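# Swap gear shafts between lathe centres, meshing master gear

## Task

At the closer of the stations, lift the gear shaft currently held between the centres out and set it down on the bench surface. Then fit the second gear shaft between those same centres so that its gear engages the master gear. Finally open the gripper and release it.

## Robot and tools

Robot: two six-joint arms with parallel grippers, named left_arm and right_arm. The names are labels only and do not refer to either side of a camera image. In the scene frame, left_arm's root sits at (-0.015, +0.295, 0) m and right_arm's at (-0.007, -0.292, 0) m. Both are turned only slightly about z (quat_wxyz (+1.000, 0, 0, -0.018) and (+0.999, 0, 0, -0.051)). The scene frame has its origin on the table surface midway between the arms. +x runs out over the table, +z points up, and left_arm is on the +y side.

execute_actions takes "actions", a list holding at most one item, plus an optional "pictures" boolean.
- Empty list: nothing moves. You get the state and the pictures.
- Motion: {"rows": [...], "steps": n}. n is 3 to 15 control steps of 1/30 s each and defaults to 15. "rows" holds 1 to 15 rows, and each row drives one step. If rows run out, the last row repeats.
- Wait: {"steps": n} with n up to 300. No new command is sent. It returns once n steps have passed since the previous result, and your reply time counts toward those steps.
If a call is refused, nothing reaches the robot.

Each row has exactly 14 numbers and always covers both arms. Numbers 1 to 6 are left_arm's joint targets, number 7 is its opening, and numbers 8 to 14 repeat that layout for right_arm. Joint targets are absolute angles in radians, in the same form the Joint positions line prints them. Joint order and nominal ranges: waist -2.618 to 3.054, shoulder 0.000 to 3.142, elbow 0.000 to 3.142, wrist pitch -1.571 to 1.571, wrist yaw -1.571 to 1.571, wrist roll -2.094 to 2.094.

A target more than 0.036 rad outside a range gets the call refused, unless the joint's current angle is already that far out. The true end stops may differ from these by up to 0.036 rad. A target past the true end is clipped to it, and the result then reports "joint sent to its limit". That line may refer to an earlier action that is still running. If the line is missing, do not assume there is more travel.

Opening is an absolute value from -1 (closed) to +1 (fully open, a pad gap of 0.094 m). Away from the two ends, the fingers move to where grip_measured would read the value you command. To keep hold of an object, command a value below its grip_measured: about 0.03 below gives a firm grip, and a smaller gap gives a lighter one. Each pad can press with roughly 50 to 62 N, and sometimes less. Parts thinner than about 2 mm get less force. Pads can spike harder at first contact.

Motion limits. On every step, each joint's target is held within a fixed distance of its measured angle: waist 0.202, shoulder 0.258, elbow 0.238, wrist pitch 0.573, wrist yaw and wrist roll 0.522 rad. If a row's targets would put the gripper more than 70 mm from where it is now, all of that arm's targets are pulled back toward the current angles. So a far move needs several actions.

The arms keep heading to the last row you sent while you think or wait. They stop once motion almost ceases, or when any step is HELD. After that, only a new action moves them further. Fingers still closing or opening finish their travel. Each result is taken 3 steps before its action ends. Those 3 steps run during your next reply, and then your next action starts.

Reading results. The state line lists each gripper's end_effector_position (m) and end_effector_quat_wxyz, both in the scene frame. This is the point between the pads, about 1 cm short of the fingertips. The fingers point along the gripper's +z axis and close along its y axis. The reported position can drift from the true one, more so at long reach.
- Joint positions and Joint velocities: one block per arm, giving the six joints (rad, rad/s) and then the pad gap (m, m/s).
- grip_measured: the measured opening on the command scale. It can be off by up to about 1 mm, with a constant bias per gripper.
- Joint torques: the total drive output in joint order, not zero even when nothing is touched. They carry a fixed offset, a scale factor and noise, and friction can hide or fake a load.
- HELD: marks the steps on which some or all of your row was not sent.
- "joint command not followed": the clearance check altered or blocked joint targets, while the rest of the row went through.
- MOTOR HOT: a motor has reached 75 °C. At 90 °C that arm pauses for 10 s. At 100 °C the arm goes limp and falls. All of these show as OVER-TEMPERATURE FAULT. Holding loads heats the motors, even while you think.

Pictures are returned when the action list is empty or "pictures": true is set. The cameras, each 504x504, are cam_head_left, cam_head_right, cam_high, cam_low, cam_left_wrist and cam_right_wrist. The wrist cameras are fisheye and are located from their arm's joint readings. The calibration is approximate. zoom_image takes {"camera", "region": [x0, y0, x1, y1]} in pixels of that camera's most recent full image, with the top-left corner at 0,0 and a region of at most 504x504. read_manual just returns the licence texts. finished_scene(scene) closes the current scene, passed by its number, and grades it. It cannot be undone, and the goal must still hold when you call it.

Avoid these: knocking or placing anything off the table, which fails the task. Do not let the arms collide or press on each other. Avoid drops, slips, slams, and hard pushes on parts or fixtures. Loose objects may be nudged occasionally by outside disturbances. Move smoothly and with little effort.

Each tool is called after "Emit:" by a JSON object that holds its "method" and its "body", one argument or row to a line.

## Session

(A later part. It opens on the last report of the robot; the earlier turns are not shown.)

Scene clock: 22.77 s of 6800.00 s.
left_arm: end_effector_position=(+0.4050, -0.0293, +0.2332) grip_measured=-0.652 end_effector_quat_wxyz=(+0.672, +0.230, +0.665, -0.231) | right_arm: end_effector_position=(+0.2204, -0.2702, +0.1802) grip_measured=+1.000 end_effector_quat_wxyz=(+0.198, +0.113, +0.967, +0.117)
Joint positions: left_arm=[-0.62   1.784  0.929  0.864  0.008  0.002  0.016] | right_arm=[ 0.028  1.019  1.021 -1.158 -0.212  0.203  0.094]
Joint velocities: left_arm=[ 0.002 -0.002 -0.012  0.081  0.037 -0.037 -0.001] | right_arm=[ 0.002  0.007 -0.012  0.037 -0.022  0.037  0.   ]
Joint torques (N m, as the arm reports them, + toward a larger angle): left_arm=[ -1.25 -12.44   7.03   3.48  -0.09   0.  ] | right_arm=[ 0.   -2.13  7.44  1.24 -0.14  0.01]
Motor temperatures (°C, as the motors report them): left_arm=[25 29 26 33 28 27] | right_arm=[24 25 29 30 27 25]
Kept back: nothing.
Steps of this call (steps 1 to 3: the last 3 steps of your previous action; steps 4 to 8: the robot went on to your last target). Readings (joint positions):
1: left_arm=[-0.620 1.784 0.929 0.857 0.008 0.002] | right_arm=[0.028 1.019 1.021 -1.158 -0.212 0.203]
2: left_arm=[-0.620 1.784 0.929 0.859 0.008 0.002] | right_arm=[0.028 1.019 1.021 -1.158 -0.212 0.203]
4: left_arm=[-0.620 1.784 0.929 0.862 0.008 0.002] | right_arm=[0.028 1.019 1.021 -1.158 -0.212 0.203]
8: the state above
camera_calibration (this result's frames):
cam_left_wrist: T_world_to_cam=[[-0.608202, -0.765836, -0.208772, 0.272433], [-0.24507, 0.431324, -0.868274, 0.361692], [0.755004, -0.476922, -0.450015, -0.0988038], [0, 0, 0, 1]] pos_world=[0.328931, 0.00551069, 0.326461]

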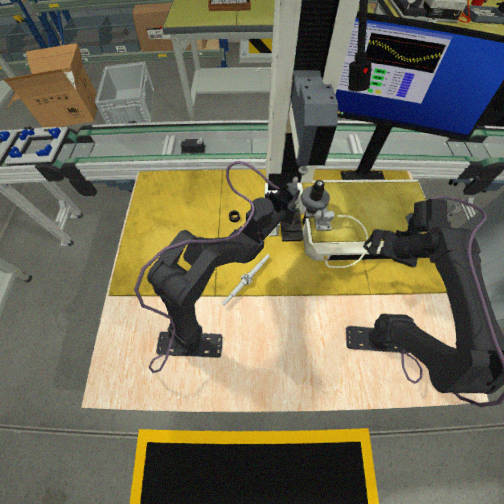

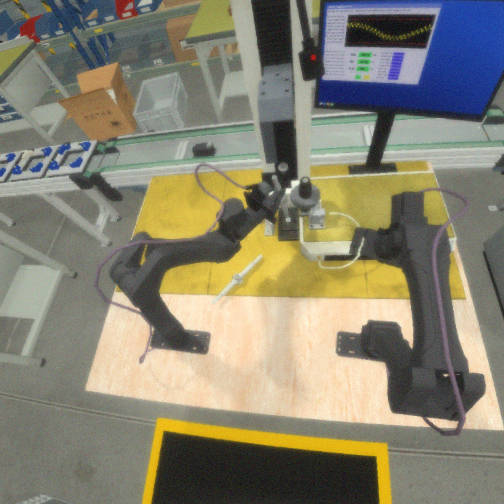

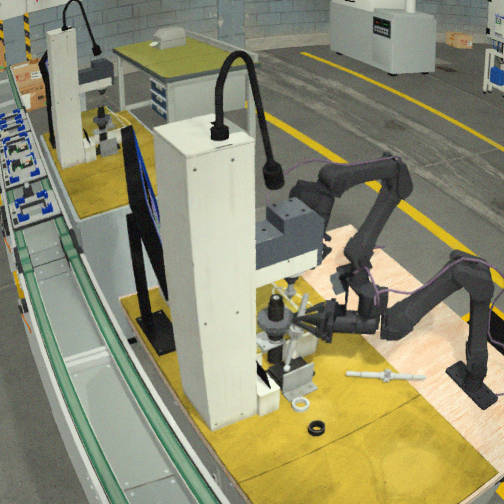

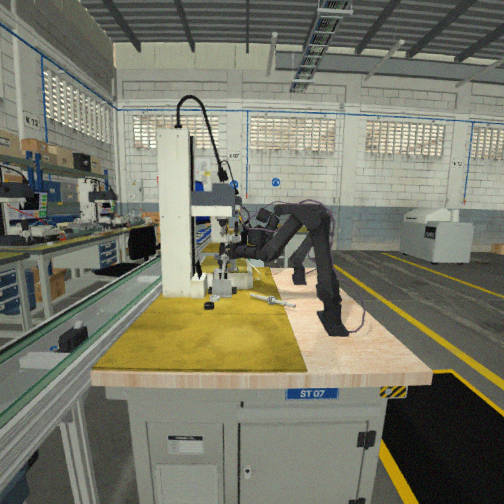

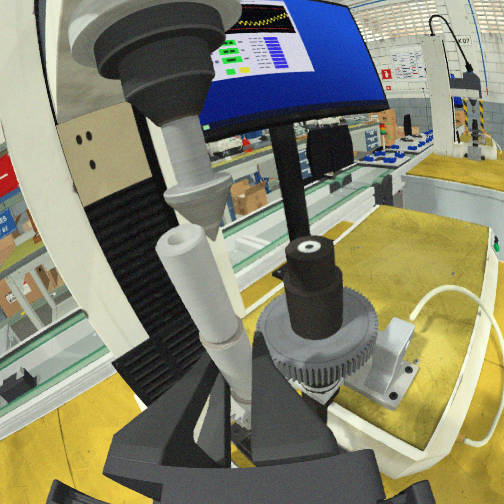

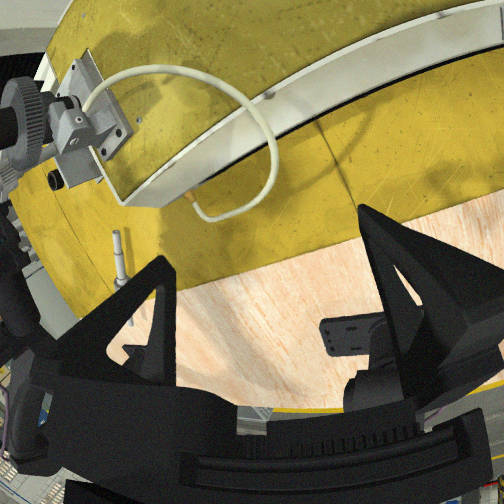

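Emit:
{"method": "execute_actions", "body": {
  "actions": [
    {"rows":[[-0.638,1.795,0.95,1.0,0,0,-0.9,0.028,1.019,1.021,-1.158,-0.212,0.203,1]]}
  ]
}}

Emit:
{"method": "execute_actions", "body": {
  "actions": [
    {"rows":[[-0.638,1.82,0.95,0.95,0,0,-0.9,0.028,1.019,1.021,-1.158,-0.212,0.203,1]]}
  ],
  "pictures": true
}}

Emit:
{"method": "zoom_image", "body": {
  "camera": "cam_high",
  "region": [240, 260, 380, 400]
}}

Emit:
{"method": "zoom_image", "body": {
  "camera": "cam_head_right",
  "region": [240, 150, 340, 250]
}}

Scene clock: 23.27 s of 6800.00 s.
left_arm: end_effector_position=(+0.4049, -0.0342, +0.2231) grip_measured=-0.652 end_effector_quat_wxyz=(+0.667, +0.234, +0.669, -0.232) | right_arm: end_effector_position=(+0.2204, -0.2702, +0.1802) grip_measured=+1.000 end_effector_quat_wxyz=(+0.198, +0.113, +0.967, +0.117)
Joint positions: left_arm=[-0.628  1.812  0.929  0.879  0.007  0.002  0.016] | right_arm=[ 0.028  1.019  1.021 -1.158 -0.212  0.203  0.094]
Joint velocities: left_arm=[ 0.002 -0.027  0.012 -0.037 -0.022 -0.037 -0.001] | right_arm=[ 0.002 -0.007 -0.007  0.037  0.11  -0.022  0.   ]
Joint torques (N m, as the arm reports them, + toward a larger angle): left_arm=[ -0.94 -12.42   7.42   3.38  -0.08   0.02] | right_arm=[-0.04 -2.14  7.44  1.24 -0.14  0.02]
Motor temperatures (°C, as the motors report them): left_arm=[25 29 26 34 28 27] | right_arm=[24 25 29 30 27 25]
Steps of this call (steps 1 to 3: the robot went on to your last target; steps 4 to 15: the first 12 steps of this action). Readings (joint positions):
4: left_arm=[-0.621 1.786 0.929 0.866 0.008 0.002] | right_arm=[0.028 1.019 1.021 -1.158 -0.212 0.203]
5: left_arm=[-0.622 1.790 0.929 0.873 0.007 0.002] | right_arm=[0.028 1.019 1.021 -1.158 -0.212 0.203]
7: left_arm=[-0.625 1.799 0.929 0.878 0.007 0.002] | right_arm=[0.028 1.019 1.021 -1.158 -0.212 0.203]
11: left_arm=[-0.628 1.811 0.929 0.879 0.007 0.002] | right_arm=[0.028 1.019 1.021 -1.158 -0.212 0.203]
15: the state above

Scene clock: 23.77 s of 6800.00 s.
left_arm: end_effector_position=(+0.4053, -0.0343, +0.2219) grip_measured=-0.652 end_effector_quat_wxyz=(+0.667, +0.234, +0.669, -0.231) | right_arm: end_effector_position=(+0.2204, -0.2702, +0.1802) grip_measured=+1.000 end_effector_quat_wxyz=(+0.198, +0.113, +0.967, +0.117)
Joint positions: left_arm=[-0.628  1.815  0.929  0.88   0.006  0.002  0.016] | right_arm=[ 0.028  1.019  1.021 -1.158 -0.212  0.203  0.094]
Joint velocities: left_arm=[ 0.007 -0.002 -0.007  0.037 -0.081 -0.007 -0.   ] | right_arm=[ 0.007  0.012 -0.007  0.022 -0.037 -0.037  0.   ]
Joint torques (N m, as the arm reports them, + toward a larger angle): left_arm=[ -0.92 -10.52   7.26   2.86  -0.08   0.01] | right_arm=[-0.01 -2.14  7.42  1.24 -0.14  0.01]
Motor temperatures (°C, as the motors report them): left_arm=[25 29 26 34 28 27] | right_arm=[24 25 29 30 27 25]
Steps of this call (steps 1 to 3: the last 3 steps of your previous action; steps 4 to 15: the first 12 steps of this action). Readings (joint positions):
4: left_arm=[-0.628 1.813 0.929 0.878 0.007 0.002] | right_arm=[0.028 1.019 1.021 -1.158 -0.212 0.203]
5: left_arm=[-0.628 1.815 0.929 0.880 0.007 0.002] | right_arm=[0.028 1.019 1.021 -1.158 -0.212 0.203]
7: left_arm=[-0.628 1.815 0.929 0.880 0.006 0.002] | right_arm=[0.028 1.019 1.021 -1.158 -0.212 0.203]
11: left_arm=[-0.628 1.815 0.929 0.880 0.006 0.002] | right_arm=[0.028 1.019 1.021 -1.158 -0.212 0.203]
15: the state above
camera_calibration (this result's frames):
cam_left_wrist: T_world_to_cam=[[-0.615014, -0.760333, -0.208932, 0.269398], [-0.251336, 0.440174, -0.862019, 0.355587], [0.747388, -0.477641, -0.461812, -0.100778], [0, 0, 0, 1]] pos_world=[0.330376, 0.000175859, 0.316268]

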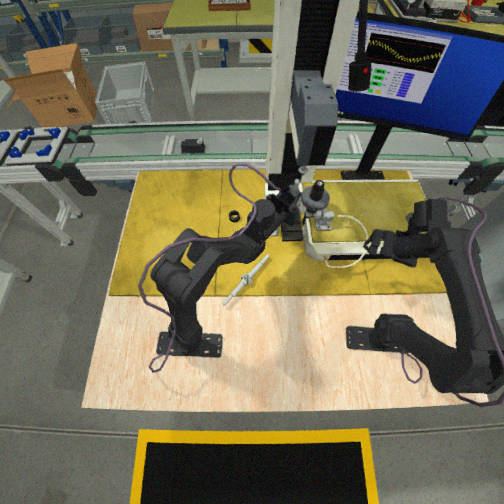

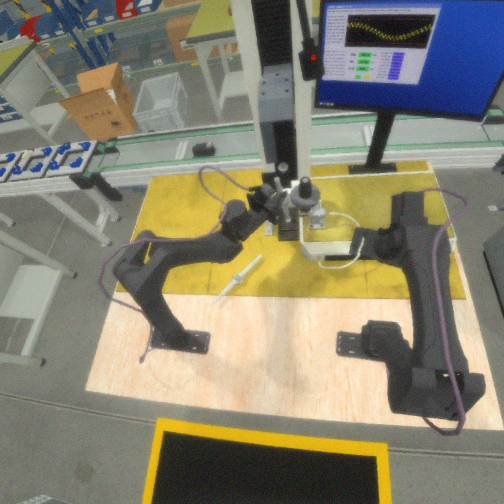

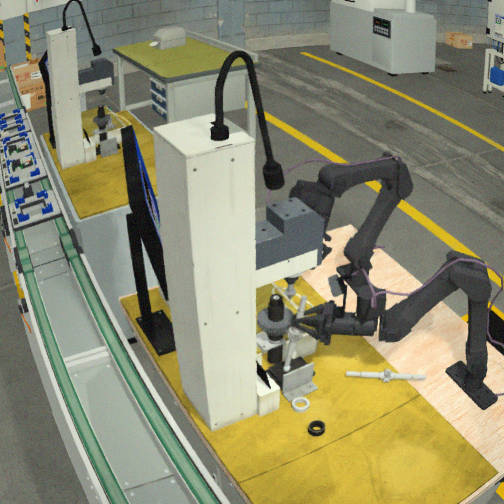

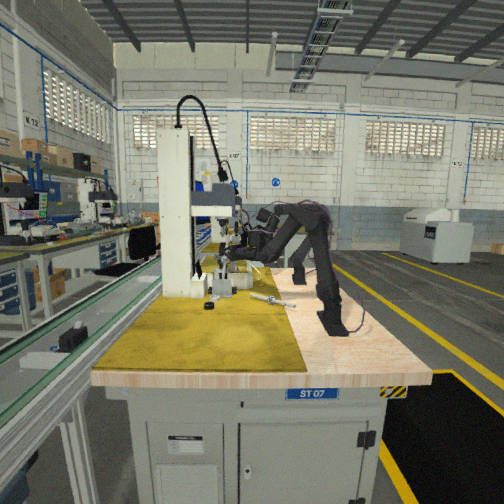

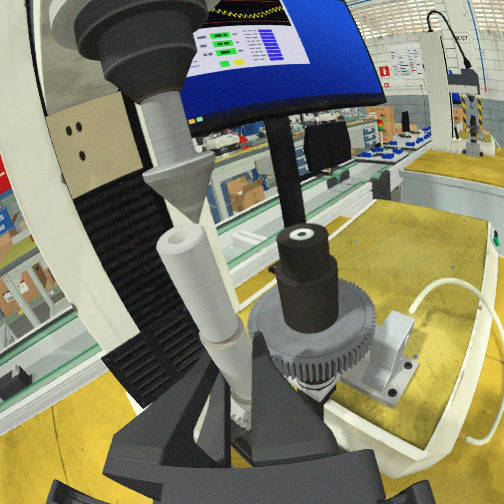

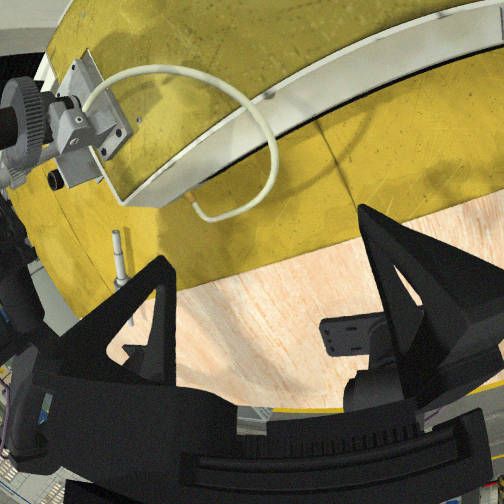

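Region (240, 260, 380, 400) of cam_high's 504x504 image, scaled by 3.600, with more detail than that image has.

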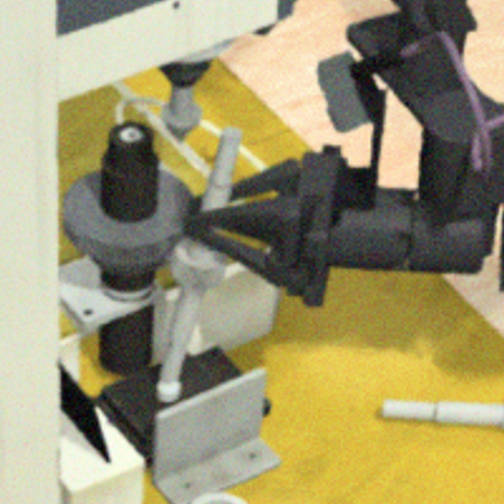

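Region (240, 150, 340, 250) of cam_head_right's 504x504 image, scaled by 5.040, with more detail than that image has.

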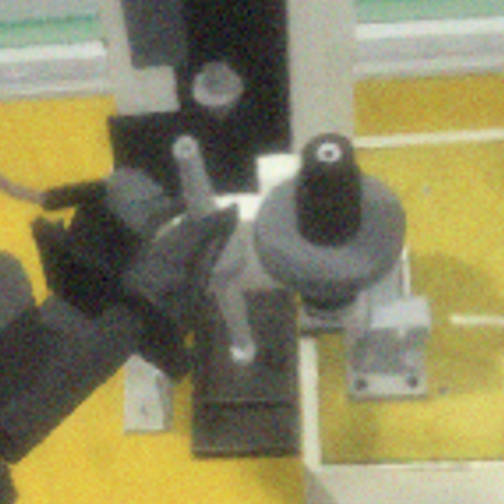

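Emit:
{"method": "execute_actions", "body": {
  "actions": [
    {"rows":[[-0.625,1.82,1.03,0.75,0,0,-0.9,0.028,1.019,1.021,-1.158,-0.212,0.203,1]]}
  ]
}}

Emit:
{"method": "execute_actions", "body": {
  "actions": [
    {"rows":[[-0.62,1.83,1.115,0.58,0,0,-0.9,0.028,1.019,1.021,-1.158,-0.212,0.203,1]]}
  ]
}}

Emit:
{"method": "execute_actions", "body": {
  "actions": [
    {"steps":8}
  ],
  "pictures": true
}}

Emit:
{"method": "zoom_image", "body": {
  "camera": "cam_high",
  "region": [240, 260, 380, 400]
}}

Scene clock: 24.27 s of 6800.00 s.
left_arm: end_effector_position=(+0.4127, -0.0401, +0.2216) grip_measured=-0.652 end_effector_quat_wxyz=(+0.647, +0.240, +0.688, -0.224) | right_arm: end_effector_position=(+0.2204, -0.2702, +0.1802) grip_measured=+1.000 end_effector_quat_wxyz=(+0.198, +0.113, +0.967, +0.117)
Joint positions: left_arm=[-0.628  1.815  0.998  0.753  0.006  0.002  0.016] | right_arm=[ 0.028  1.019  1.021 -1.158 -0.212  0.203  0.094]
Joint velocities: left_arm=[ 0.007  0.012  0.007 -0.066  0.066 -0.007 -0.   ] | right_arm=[-0.002 -0.012 -0.007 -0.051 -0.022 -0.022  0.   ]
Joint torques (N m, as the arm reports them, + toward a larger angle): left_arm=[  0.23 -10.79   8.11   2.13  -0.08   0.  ] | right_arm=[-0.02 -2.14  7.44  1.24 -0.14  0.02]
Motor temperatures (°C, as the motors report them): left_arm=[25 29 26 34 28 27] | right_arm=[24 25 29 30 27 25]
Steps of this call (steps 1 to 3: the last 3 steps of your previous action; steps 4 to 15: the first 12 steps of this action). Readings (joint positions):
4: left_arm=[-0.628 1.815 0.938 0.864 0.006 0.002] | right_arm=[0.028 1.019 1.021 -1.158 -0.212 0.203]
5: left_arm=[-0.628 1.815 0.958 0.832 0.006 0.002] | right_arm=[0.028 1.019 1.021 -1.158 -0.212 0.203]
7: left_arm=[-0.628 1.815 0.983 0.783 0.006 0.002] | right_arm=[0.028 1.019 1.021 -1.158 -0.212 0.203]
11: left_arm=[-0.628 1.815 0.996 0.757 0.006 0.002] | right_arm=[0.028 1.019 1.021 -1.158 -0.212 0.203]
15: the state above

Scene clock: 24.77 s of 6800.00 s.
left_arm: end_effector_position=(+0.4160, -0.0485, +0.2213) grip_measured=-0.653 end_effector_quat_wxyz=(+0.622, +0.266, +0.704, -0.216) | right_arm: end_effector_position=(+0.2204, -0.2702, +0.1802) grip_measured=+1.000 end_effector_quat_wxyz=(+0.198, +0.113, +0.967, +0.117)
Joint positions: left_arm=[-0.628  1.813  1.074  0.605  0.031  0.031  0.016] | right_arm=[ 0.028  1.019  1.021 -1.158 -0.212  0.203  0.094]
Joint velocities: left_arm=[-0.002 -0.002  0.012 -0.11  -0.007 -0.051 -0.001] | right_arm=[ 0.007 -0.022 -0.002  0.022 -0.007 -0.007  0.   ]
Joint torques (N m, as the arm reports them, + toward a larger angle): left_arm=[  0.71 -10.     8.91   1.96  -0.38  -0.26] | right_arm=[-0.03 -2.13  7.44  1.24 -0.14  0.02]
Motor temperatures (°C, as the motors report them): left_arm=[25 29 26 34 28 27] | right_arm=[24 25 29 30 27 25]
Steps of this call (steps 1 to 3: the last 3 steps of your previous action; steps 4 to 15: the first 12 steps of this action). Readings (joint positions):
4: left_arm=[-0.628 1.815 1.011 0.732 0.006 0.002] | right_arm=[0.028 1.019 1.021 -1.158 -0.212 0.203]
5: left_arm=[-0.628 1.816 1.035 0.690 0.005 0.002] | right_arm=[0.028 1.019 1.021 -1.158 -0.212 0.203]
7: left_arm=[-0.628 1.813 1.051 0.648 0.012 0.007] | right_arm=[0.028 1.019 1.021 -1.158 -0.212 0.203]
11: left_arm=[-0.628 1.813 1.067 0.618 0.029 0.025] | right_arm=[0.028 1.019 1.021 -1.158 -0.212 0.203]
15: the state above

Scene clock: 25.03 s of 6800.00 s.
left_arm: end_effector_position=(+0.4160, -0.0487, +0.2212) grip_measured=-0.653 end_effector_quat_wxyz=(+0.621, +0.266, +0.704, -0.216) | right_arm: end_effector_position=(+0.2204, -0.2702, +0.1802) grip_measured=+1.000 end_effector_quat_wxyz=(+0.198, +0.113, +0.967, +0.117)
Joint positions: left_arm=[-0.628  1.813  1.075  0.602  0.032  0.032  0.016] | right_arm=[ 0.028  1.019  1.021 -1.158 -0.212  0.203  0.094]
Joint velocities: left_arm=[ 0.002 -0.012  0.007 -0.037  0.022 -0.022 -0.001] | right_arm=[ 0.002 -0.017  0.002 -0.066  0.037  0.022  0.   ]
Joint torques (N m, as the arm reports them, + toward a larger angle): left_arm=[  0.72 -10.01   8.91   1.91  -0.33  -0.29] | right_arm=[-0.01 -2.15  7.44  1.24 -0.14  0.02]
Motor temperatures (°C, as the motors report them): left_arm=[25 29 26 34 28 27] | right_arm=[24 25 29 30 27 25]
Kept back: nothing.
Steps of this call (steps 1 to 3: the last 3 steps of your previous action; steps 4 to 8: the robot went on to your last target). Readings (joint positions):
1: left_arm=[-0.628 1.813 1.074 0.604 0.031 0.031] | right_arm=[0.028 1.019 1.021 -1.158 -0.212 0.203]
2: left_arm=[-0.628 1.813 1.075 0.604 0.032 0.031] | right_arm=[0.028 1.019 1.021 -1.158 -0.212 0.203]
4: left_arm=[-0.628 1.813 1.075 0.603 0.032 0.031] | right_arm=[0.028 1.019 1.021 -1.158 -0.212 0.203]
8: the state above
camera_calibration (this result's frames):
cam_left_wrist: T_world_to_cam=[[-0.654433, -0.720265, -0.230078, 0.287898], [-0.308059, 0.531874, -0.788803, 0.37586], [0.690519, -0.445342, -0.56996, -0.0668396], [0, 0, 0, 1]] pos_world=[0.350351, -0.0223135, 0.324623]

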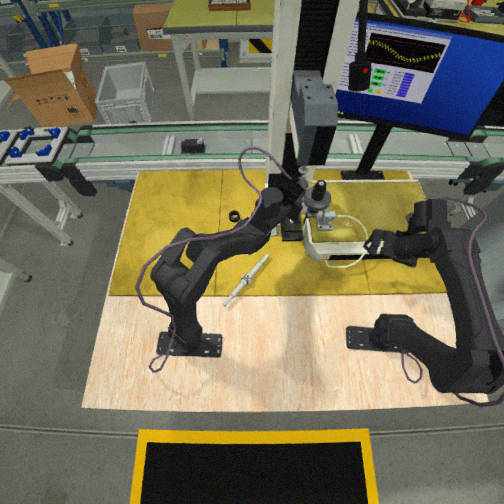

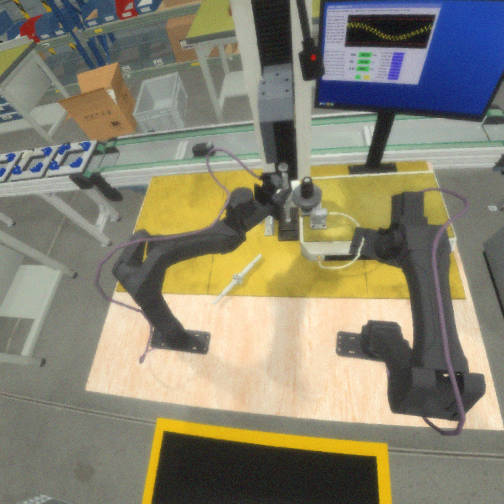

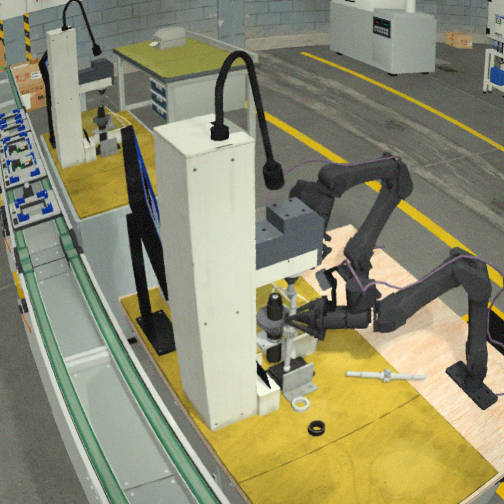

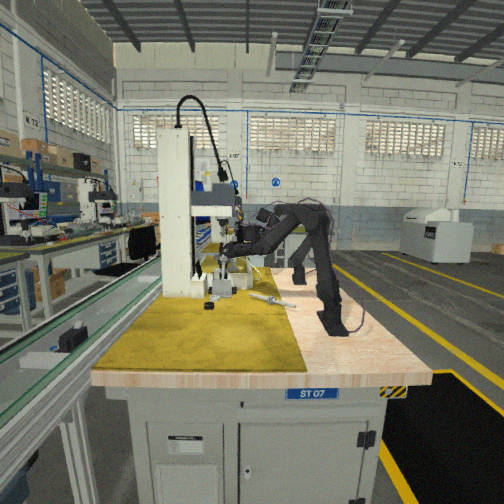

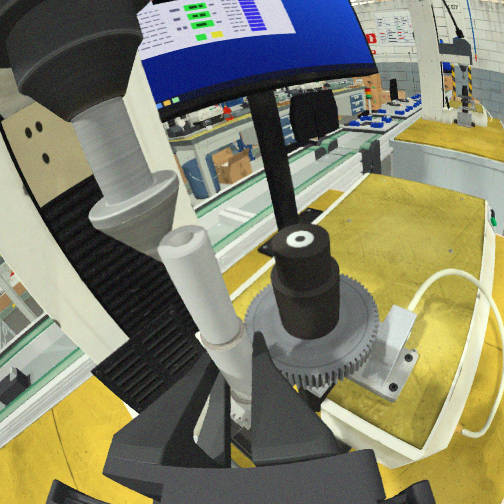

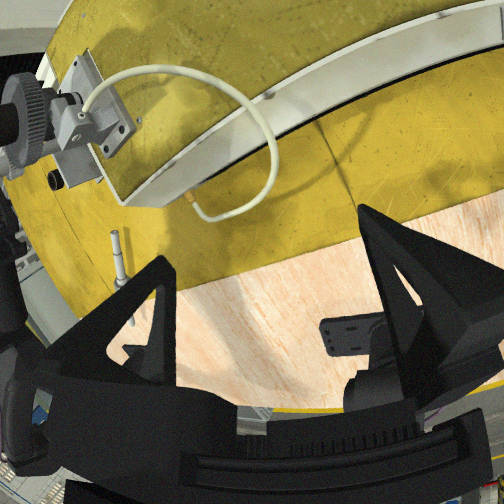

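Region (240, 260, 380, 400) of cam_high's 504x504 image, scaled by 3.600, with more detail than that image has.

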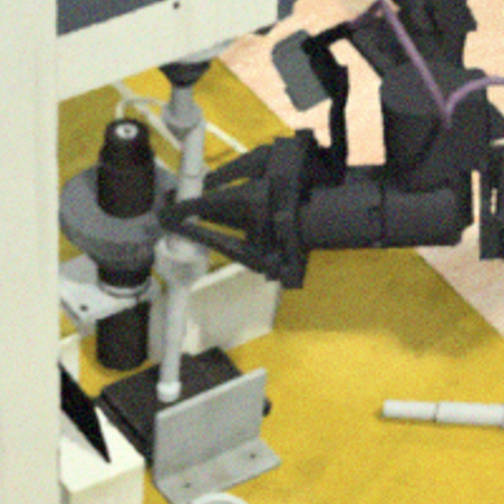

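Slid to the side; push it left moderately.

Emit:
{"method": "execute_actions", "body": {
  "actions": [
    {"rows":[[-0.595,1.83,1.115,0.58,-0.08,-0.08,-0.9,0.028,1.019,1.021,-1.158,-0.212,0.203,1]]}
  ],
  "pictures": true
}}

Scene clock: 25.50 s of 6800.00 s.
left_arm: end_effector_position=(+0.4167, -0.0478, +0.2210) grip_measured=-0.653 end_effector_quat_wxyz=(+0.620, +0.259, +0.707, -0.218) | right_arm: end_effector_position=(+0.2204, -0.2702, +0.1802) grip_measured=+1.000 end_effector_quat_wxyz=(+0.198, +0.113, +0.967, +0.117)
Joint positions: left_arm=[-0.628  1.813  1.075  0.602  0.026  0.016  0.016] | right_arm=[ 0.028  1.019  1.021 -1.158 -0.212  0.203  0.094]
Joint velocities: left_arm=[-0.007 -0.002 -0.012  0.051  0.022  0.007 -0.001] | right_arm=[-0.007  0.012 -0.007 -0.022 -0.051  0.095  0.   ]
Joint torques (N m, as the arm reports them, + toward a larger angle): left_arm=[  2.94 -10.     8.93   1.92  -1.09  -0.9 ] | right_arm=[-0.02 -2.13  7.43  1.24 -0.14  0.02]
Motor temperatures (°C, as the motors report them): left_arm=[25 29 26 34 28 27] | right_arm=[24 25 29 30 27 25]
Steps of this call (steps 1 to 2: the robot went on to your last target; steps 3 to 14: the first 12 steps of this action). Readings (joint positions):
3: left_arm=[-0.628 1.813 1.075 0.602 0.028 0.025] | right_arm=[0.028 1.019 1.021 -1.158 -0.212 0.203]
4: left_arm=[-0.628 1.813 1.075 0.602 0.026 0.020] | right_arm=[0.028 1.019 1.021 -1.158 -0.212 0.203]
6: left_arm=[-0.628 1.813 1.075 0.602 0.026 0.017] | right_arm=[0.028 1.019 1.021 -1.158 -0.212 0.203]
10: left_arm=[-0.628 1.813 1.075 0.602 0.026 0.016] | right_arm=[0.028 1.019 1.021 -1.158 -0.212 0.203]
14: the state above
camera_calibration (this result's frames):
cam_left_wrist: T_world_to_cam=[[-0.650755, -0.727996, -0.215731, 0.283836], [-0.320246, 0.520773, -0.791352, 0.380572], [0.688448, -0.445889, -0.572033, -0.0657394], [0, 0, 0, 1]] pos_world=[0.351843, -0.0208726, 0.324794]

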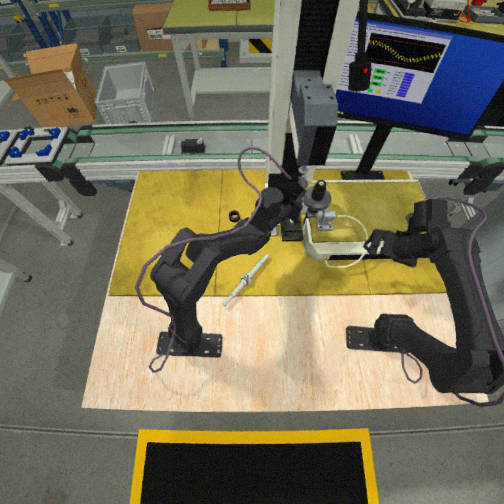

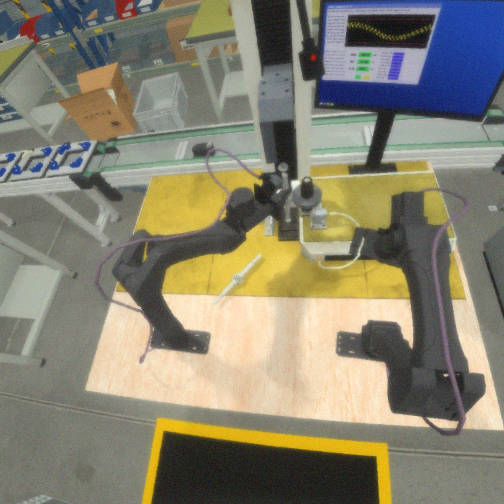

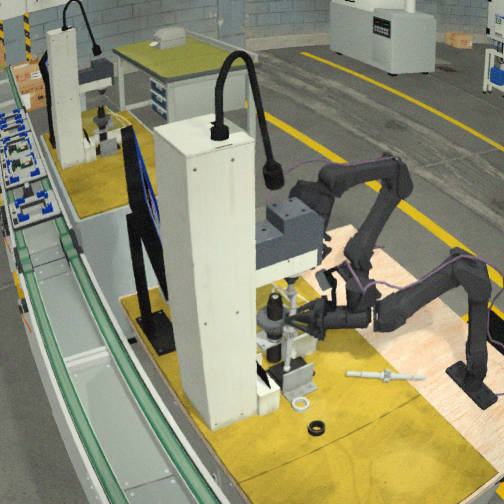

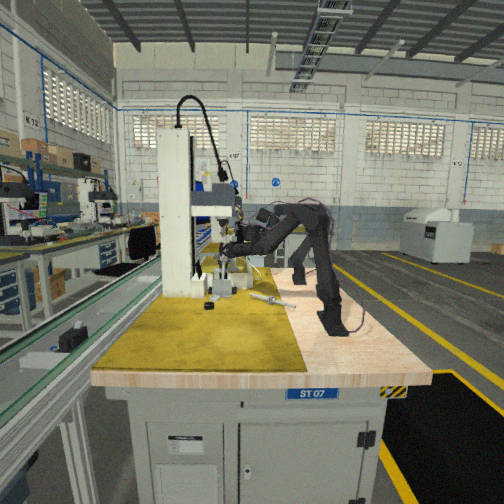

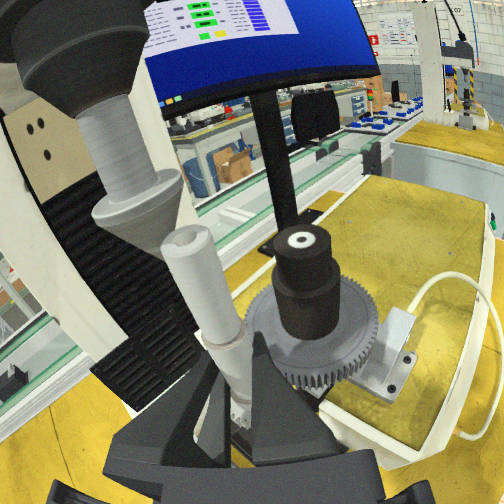

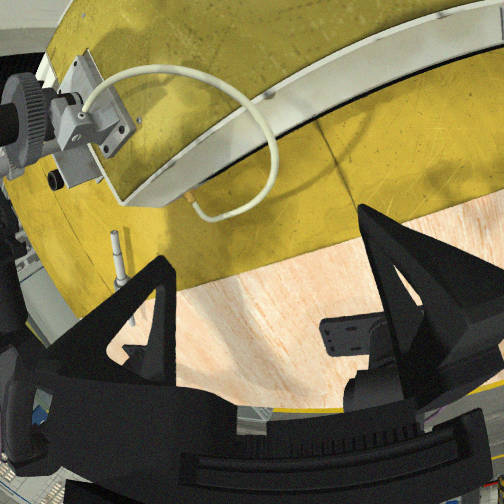

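Increase the roll torque.

Emit:
{"method": "execute_actions", "body": {
  "actions": [
    {"rows":[[-0.58,1.83,1.115,0.58,-0.1,-0.2,-0.9,0.028,1.019,1.021,-1.158,-0.212,0.203,1]]}
  ],
  "pictures": true
}}

Scene clock: 26.00 s of 6800.00 s.
left_arm: end_effector_position=(+0.4170, -0.0473, +0.2206) grip_measured=-0.649 end_effector_quat_wxyz=(+0.614, +0.240, +0.715, -0.233) | right_arm: end_effector_position=(+0.2204, -0.2702, +0.1802) grip_measured=+1.000 end_effector_quat_wxyz=(+0.198, +0.113, +0.967, +0.117)
Joint positions: left_arm=[-0.628  1.813  1.075  0.6    0.022 -0.035  0.017] | right_arm=[ 0.028  1.019  1.021 -1.158 -0.212  0.203  0.094]
Joint velocities: left_arm=[-0.007  0.012 -0.007 -0.022 -0.081  0.007  0.   ] | right_arm=[ 0.002  0.002 -0.002 -0.007 -0.037 -0.051  0.   ]
Joint torques (N m, as the arm reports them, + toward a larger angle): left_arm=[ 4.26 -9.98  8.92  1.94 -1.26 -1.58] | right_arm=[-0.03 -2.15  7.44  1.24 -0.15  0.02]
Motor temperatures (°C, as the motors report them): left_arm=[25 29 27 34 28 27] | right_arm=[24 25 29 30 27 25]
Steps of this call (steps 1 to 3: the last 3 steps of your previous action; steps 4 to 15: the first 12 steps of this action). Readings (joint positions):
4: left_arm=[-0.628 1.813 1.075 0.602 0.024 0.000] | right_arm=[0.028 1.019 1.021 -1.158 -0.212 0.203]
5: left_arm=[-0.628 1.813 1.075 0.601 0.023 -0.012] | right_arm=[0.028 1.019 1.021 -1.158 -0.212 0.203]
7: left_arm=[-0.628 1.813 1.075 0.600 0.022 -0.024] | right_arm=[0.028 1.019 1.021 -1.158 -0.212 0.203]
11: left_arm=[-0.628 1.813 1.075 0.600 0.022 -0.033] | right_arm=[0.028 1.019 1.021 -1.158 -0.212 0.203]
15: the state above
camera_calibration (this result's frames):
cam_left_wrist: T_world_to_cam=[[-0.649232, -0.742152, -0.166456, 0.272222], [-0.352169, 0.4873, -0.799072, 0.39346], [0.674147, -0.460163, -0.577734, -0.0594724], [0, 0, 0, 1]] pos_world=[0.355393, -0.01707, 0.325356]

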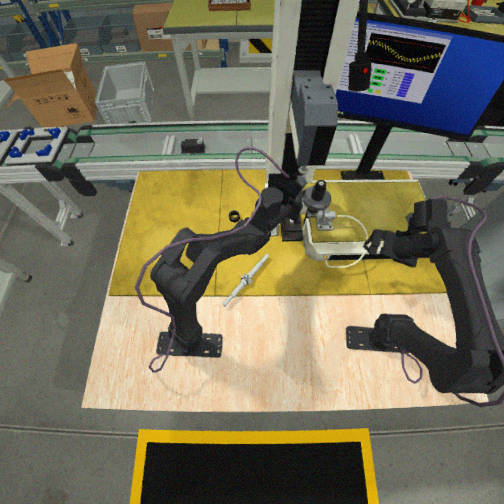

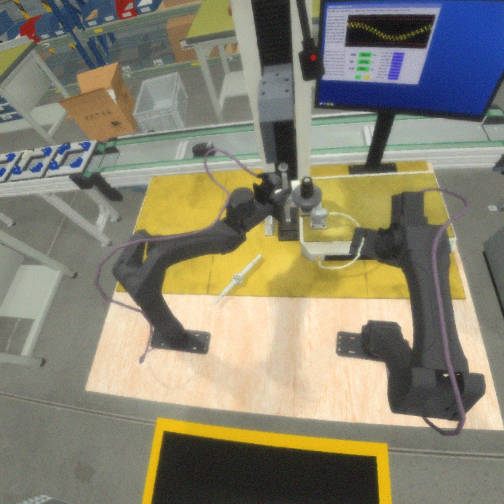

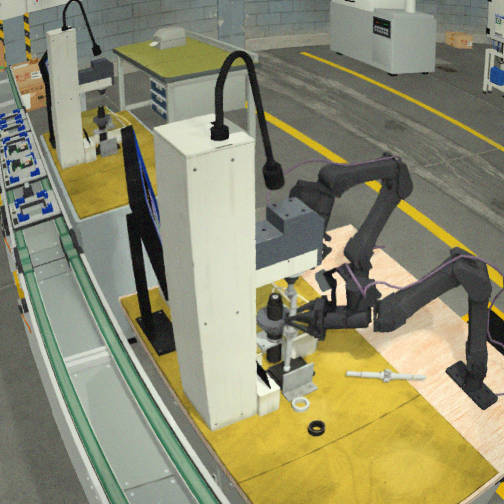

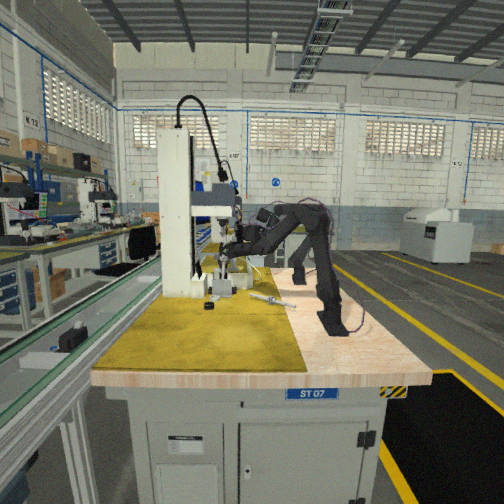

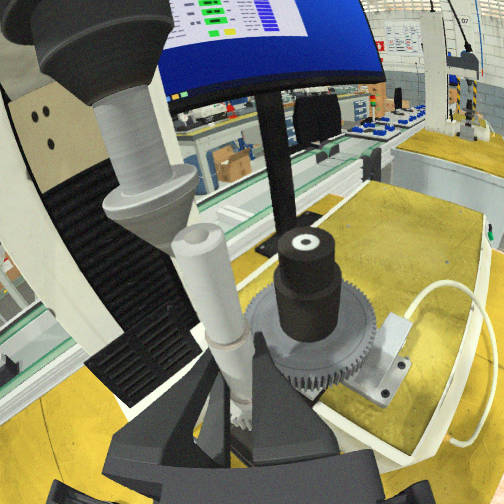

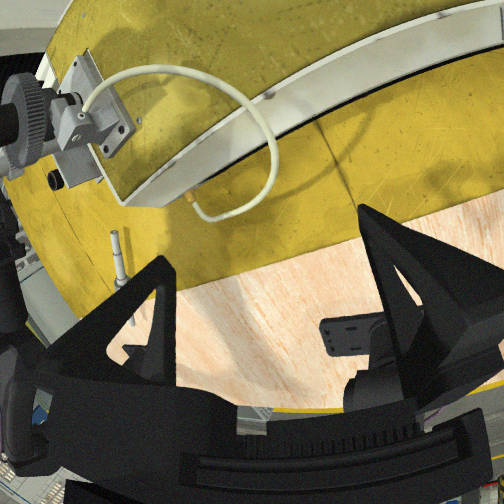

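Emit:
{"method": "execute_actions", "body": {
  "actions": [
    {"rows":[[-0.62,1.82,1.0,0.78,0,0,-0.9,0.028,1.019,1.021,-1.158,-0.212,0.203,1]]}
  ]
}}

Emit:
{"method": "execute_actions", "body": {
  "actions": [
    {"rows":[[-0.605,1.82,1.0,0.78,-0.01,-0.03,-0.9,0.028,1.019,1.021,-1.158,-0.212,0.203,1]]}
  ],
  "pictures": true
}}

Scene clock: 26.53 s of 6800.00 s.
left_arm: end_effector_position=(+0.4142, -0.0397, +0.2221) grip_measured=-0.652 end_effector_quat_wxyz=(+0.643, +0.239, +0.692, -0.226) | right_arm: end_effector_position=(+0.2204, -0.2702, +0.1802) grip_measured=+1.000 end_effector_quat_wxyz=(+0.198, +0.113, +0.967, +0.117)
Joint positions: left_arm=[-0.625  1.813  1.008  0.733  0.01  -0.005  0.016] | right_arm=[ 0.028  1.019  1.021 -1.158 -0.212  0.203  0.094]
Joint velocities: left_arm=[-0.002 -0.002 -0.022 -0.022  0.066 -0.037 -0.   ] | right_arm=[-0.017 -0.012  0.017 -0.066  0.022 -0.007  0.   ]
Joint torques (N m, as the arm reports them, + toward a larger angle): left_arm=[  0.34 -10.66   5.75   2.64  -0.1    0.08] | right_arm=[-0.02 -2.16  7.42  1.24 -0.14  0.02]
Motor temperatures (°C, as the motors report them): left_arm=[25 29 27 34 28 27] | right_arm=[24 25 29 30 27 25]
Steps of this call (steps 1 to 3: the last 3 steps of your previous action; step 4: the robot went on to your last target; steps 5 to 16: the first 12 steps of this action). Readings (joint positions):
5: left_arm=[-0.630 1.813 1.064 0.620 0.023 -0.012] | right_arm=[0.028 1.019 1.021 -1.158 -0.212 0.203]
6: left_arm=[-0.630 1.813 1.045 0.659 0.018 0.003] | right_arm=[0.028 1.019 1.021 -1.158 -0.212 0.203]
8: left_arm=[-0.625 1.813 1.022 0.706 0.010 -0.002] | right_arm=[0.028 1.019 1.021 -1.158 -0.212 0.203]
12: left_arm=[-0.625 1.813 1.009 0.729 0.010 -0.005] | right_arm=[0.028 1.019 1.021 -1.158 -0.212 0.203]
16: the state above

Scene clock: 27.03 s of 6800.00 s.
left_arm: end_effector_position=(+0.4161, -0.0372, +0.2221) grip_measured=-0.652 end_effector_quat_wxyz=(+0.641, +0.229, +0.695, -0.231) | right_arm: end_effector_position=(+0.2204, -0.2702, +0.1802) grip_measured=+1.000 end_effector_quat_wxyz=(+0.198, +0.113, +0.967, +0.117)
Joint positions: left_arm=[-0.619  1.813  1.008  0.734  0.01  -0.026  0.016] | right_arm=[ 0.028  1.019  1.021 -1.158 -0.212  0.203  0.094]
Joint velocities: left_arm=[-0.007 -0.017  0.017 -0.007  0.007  0.007 -0.002] | right_arm=[ 0.012  0.017  0.007 -0.051 -0.022  0.037  0.   ]
Joint torques (N m, as the arm reports them, + toward a larger angle): left_arm=[  1.21 -10.65   5.66   2.63  -0.21   0.  ] | right_arm=[-0.04 -2.15  7.41  1.23 -0.14  0.02]
Motor temperatures (°C, as the motors report them): left_arm=[25 29 27 34 28 27] | right_arm=[24 25 29 30 27 25]
Steps of this call (steps 1 to 3: the last 3 steps of your previous action; steps 4 to 15: the first 12 steps of this action). Readings (joint positions):
4: left_arm=[-0.624 1.813 1.008 0.733 0.010 -0.008] | right_arm=[0.028 1.019 1.021 -1.158 -0.212 0.203]
5: left_arm=[-0.623 1.813 1.008 0.733 0.010 -0.011] | right_arm=[0.028 1.019 1.021 -1.158 -0.212 0.203]
7: left_arm=[-0.621 1.813 1.008 0.734 0.010 -0.018] | right_arm=[0.028 1.019 1.021 -1.158 -0.212 0.203]
11: left_arm=[-0.619 1.813 1.008 0.734 0.010 -0.025] | right_arm=[0.028 1.019 1.021 -1.158 -0.212 0.203]
15: the state above
camera_calibration (this result's frames):
cam_left_wrist: T_world_to_cam=[[-0.623526, -0.761002, -0.179141, 0.270774], [-0.314232, 0.453762, -0.833882, 0.380157], [0.715873, -0.463655, -0.522063, -0.0831824], [0, 0, 0, 1]] pos_world=[0.34784, -0.00500901, 0.322086]

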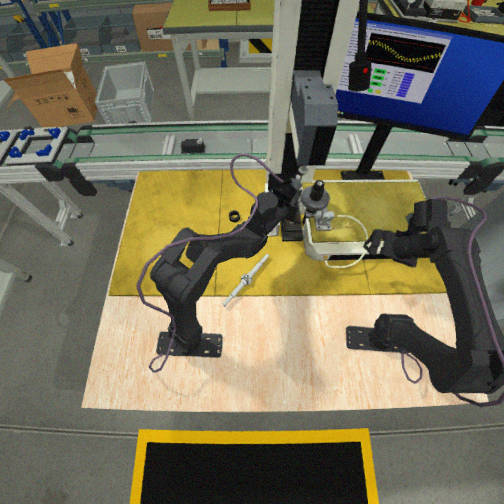

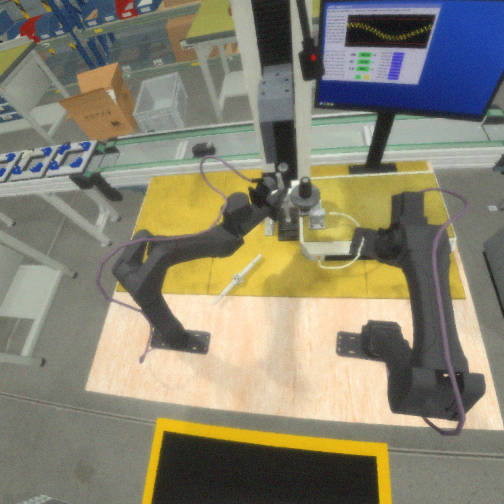

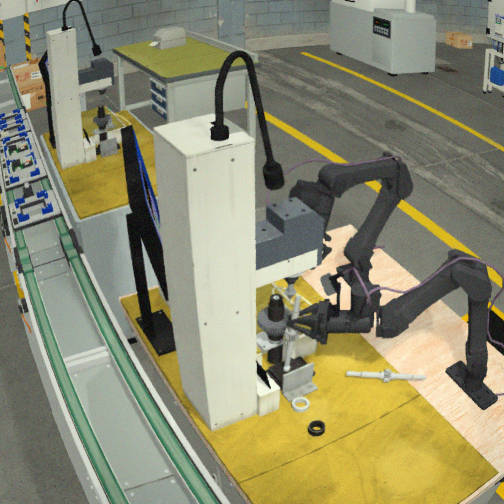

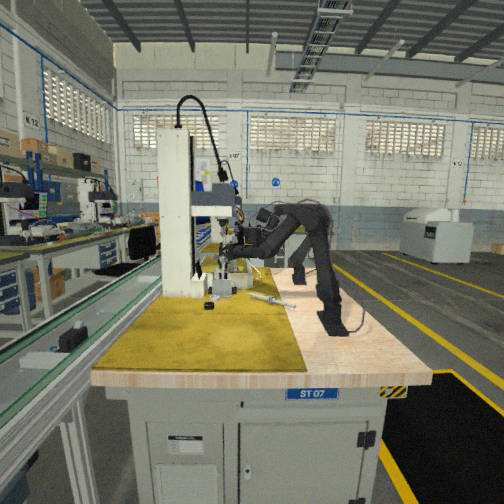

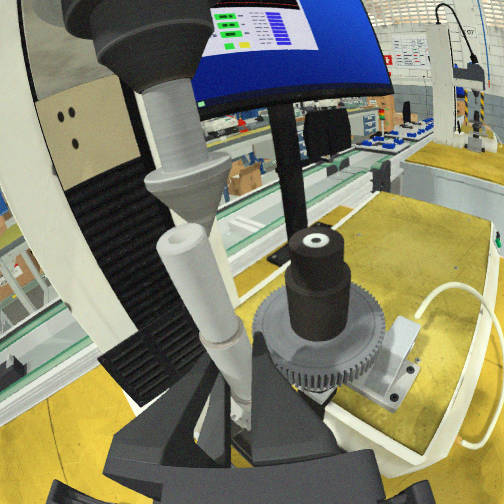

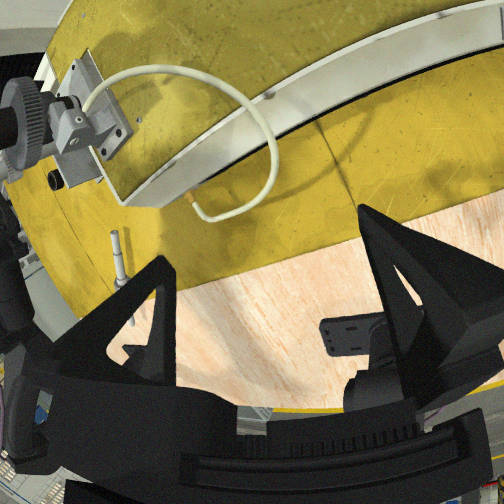

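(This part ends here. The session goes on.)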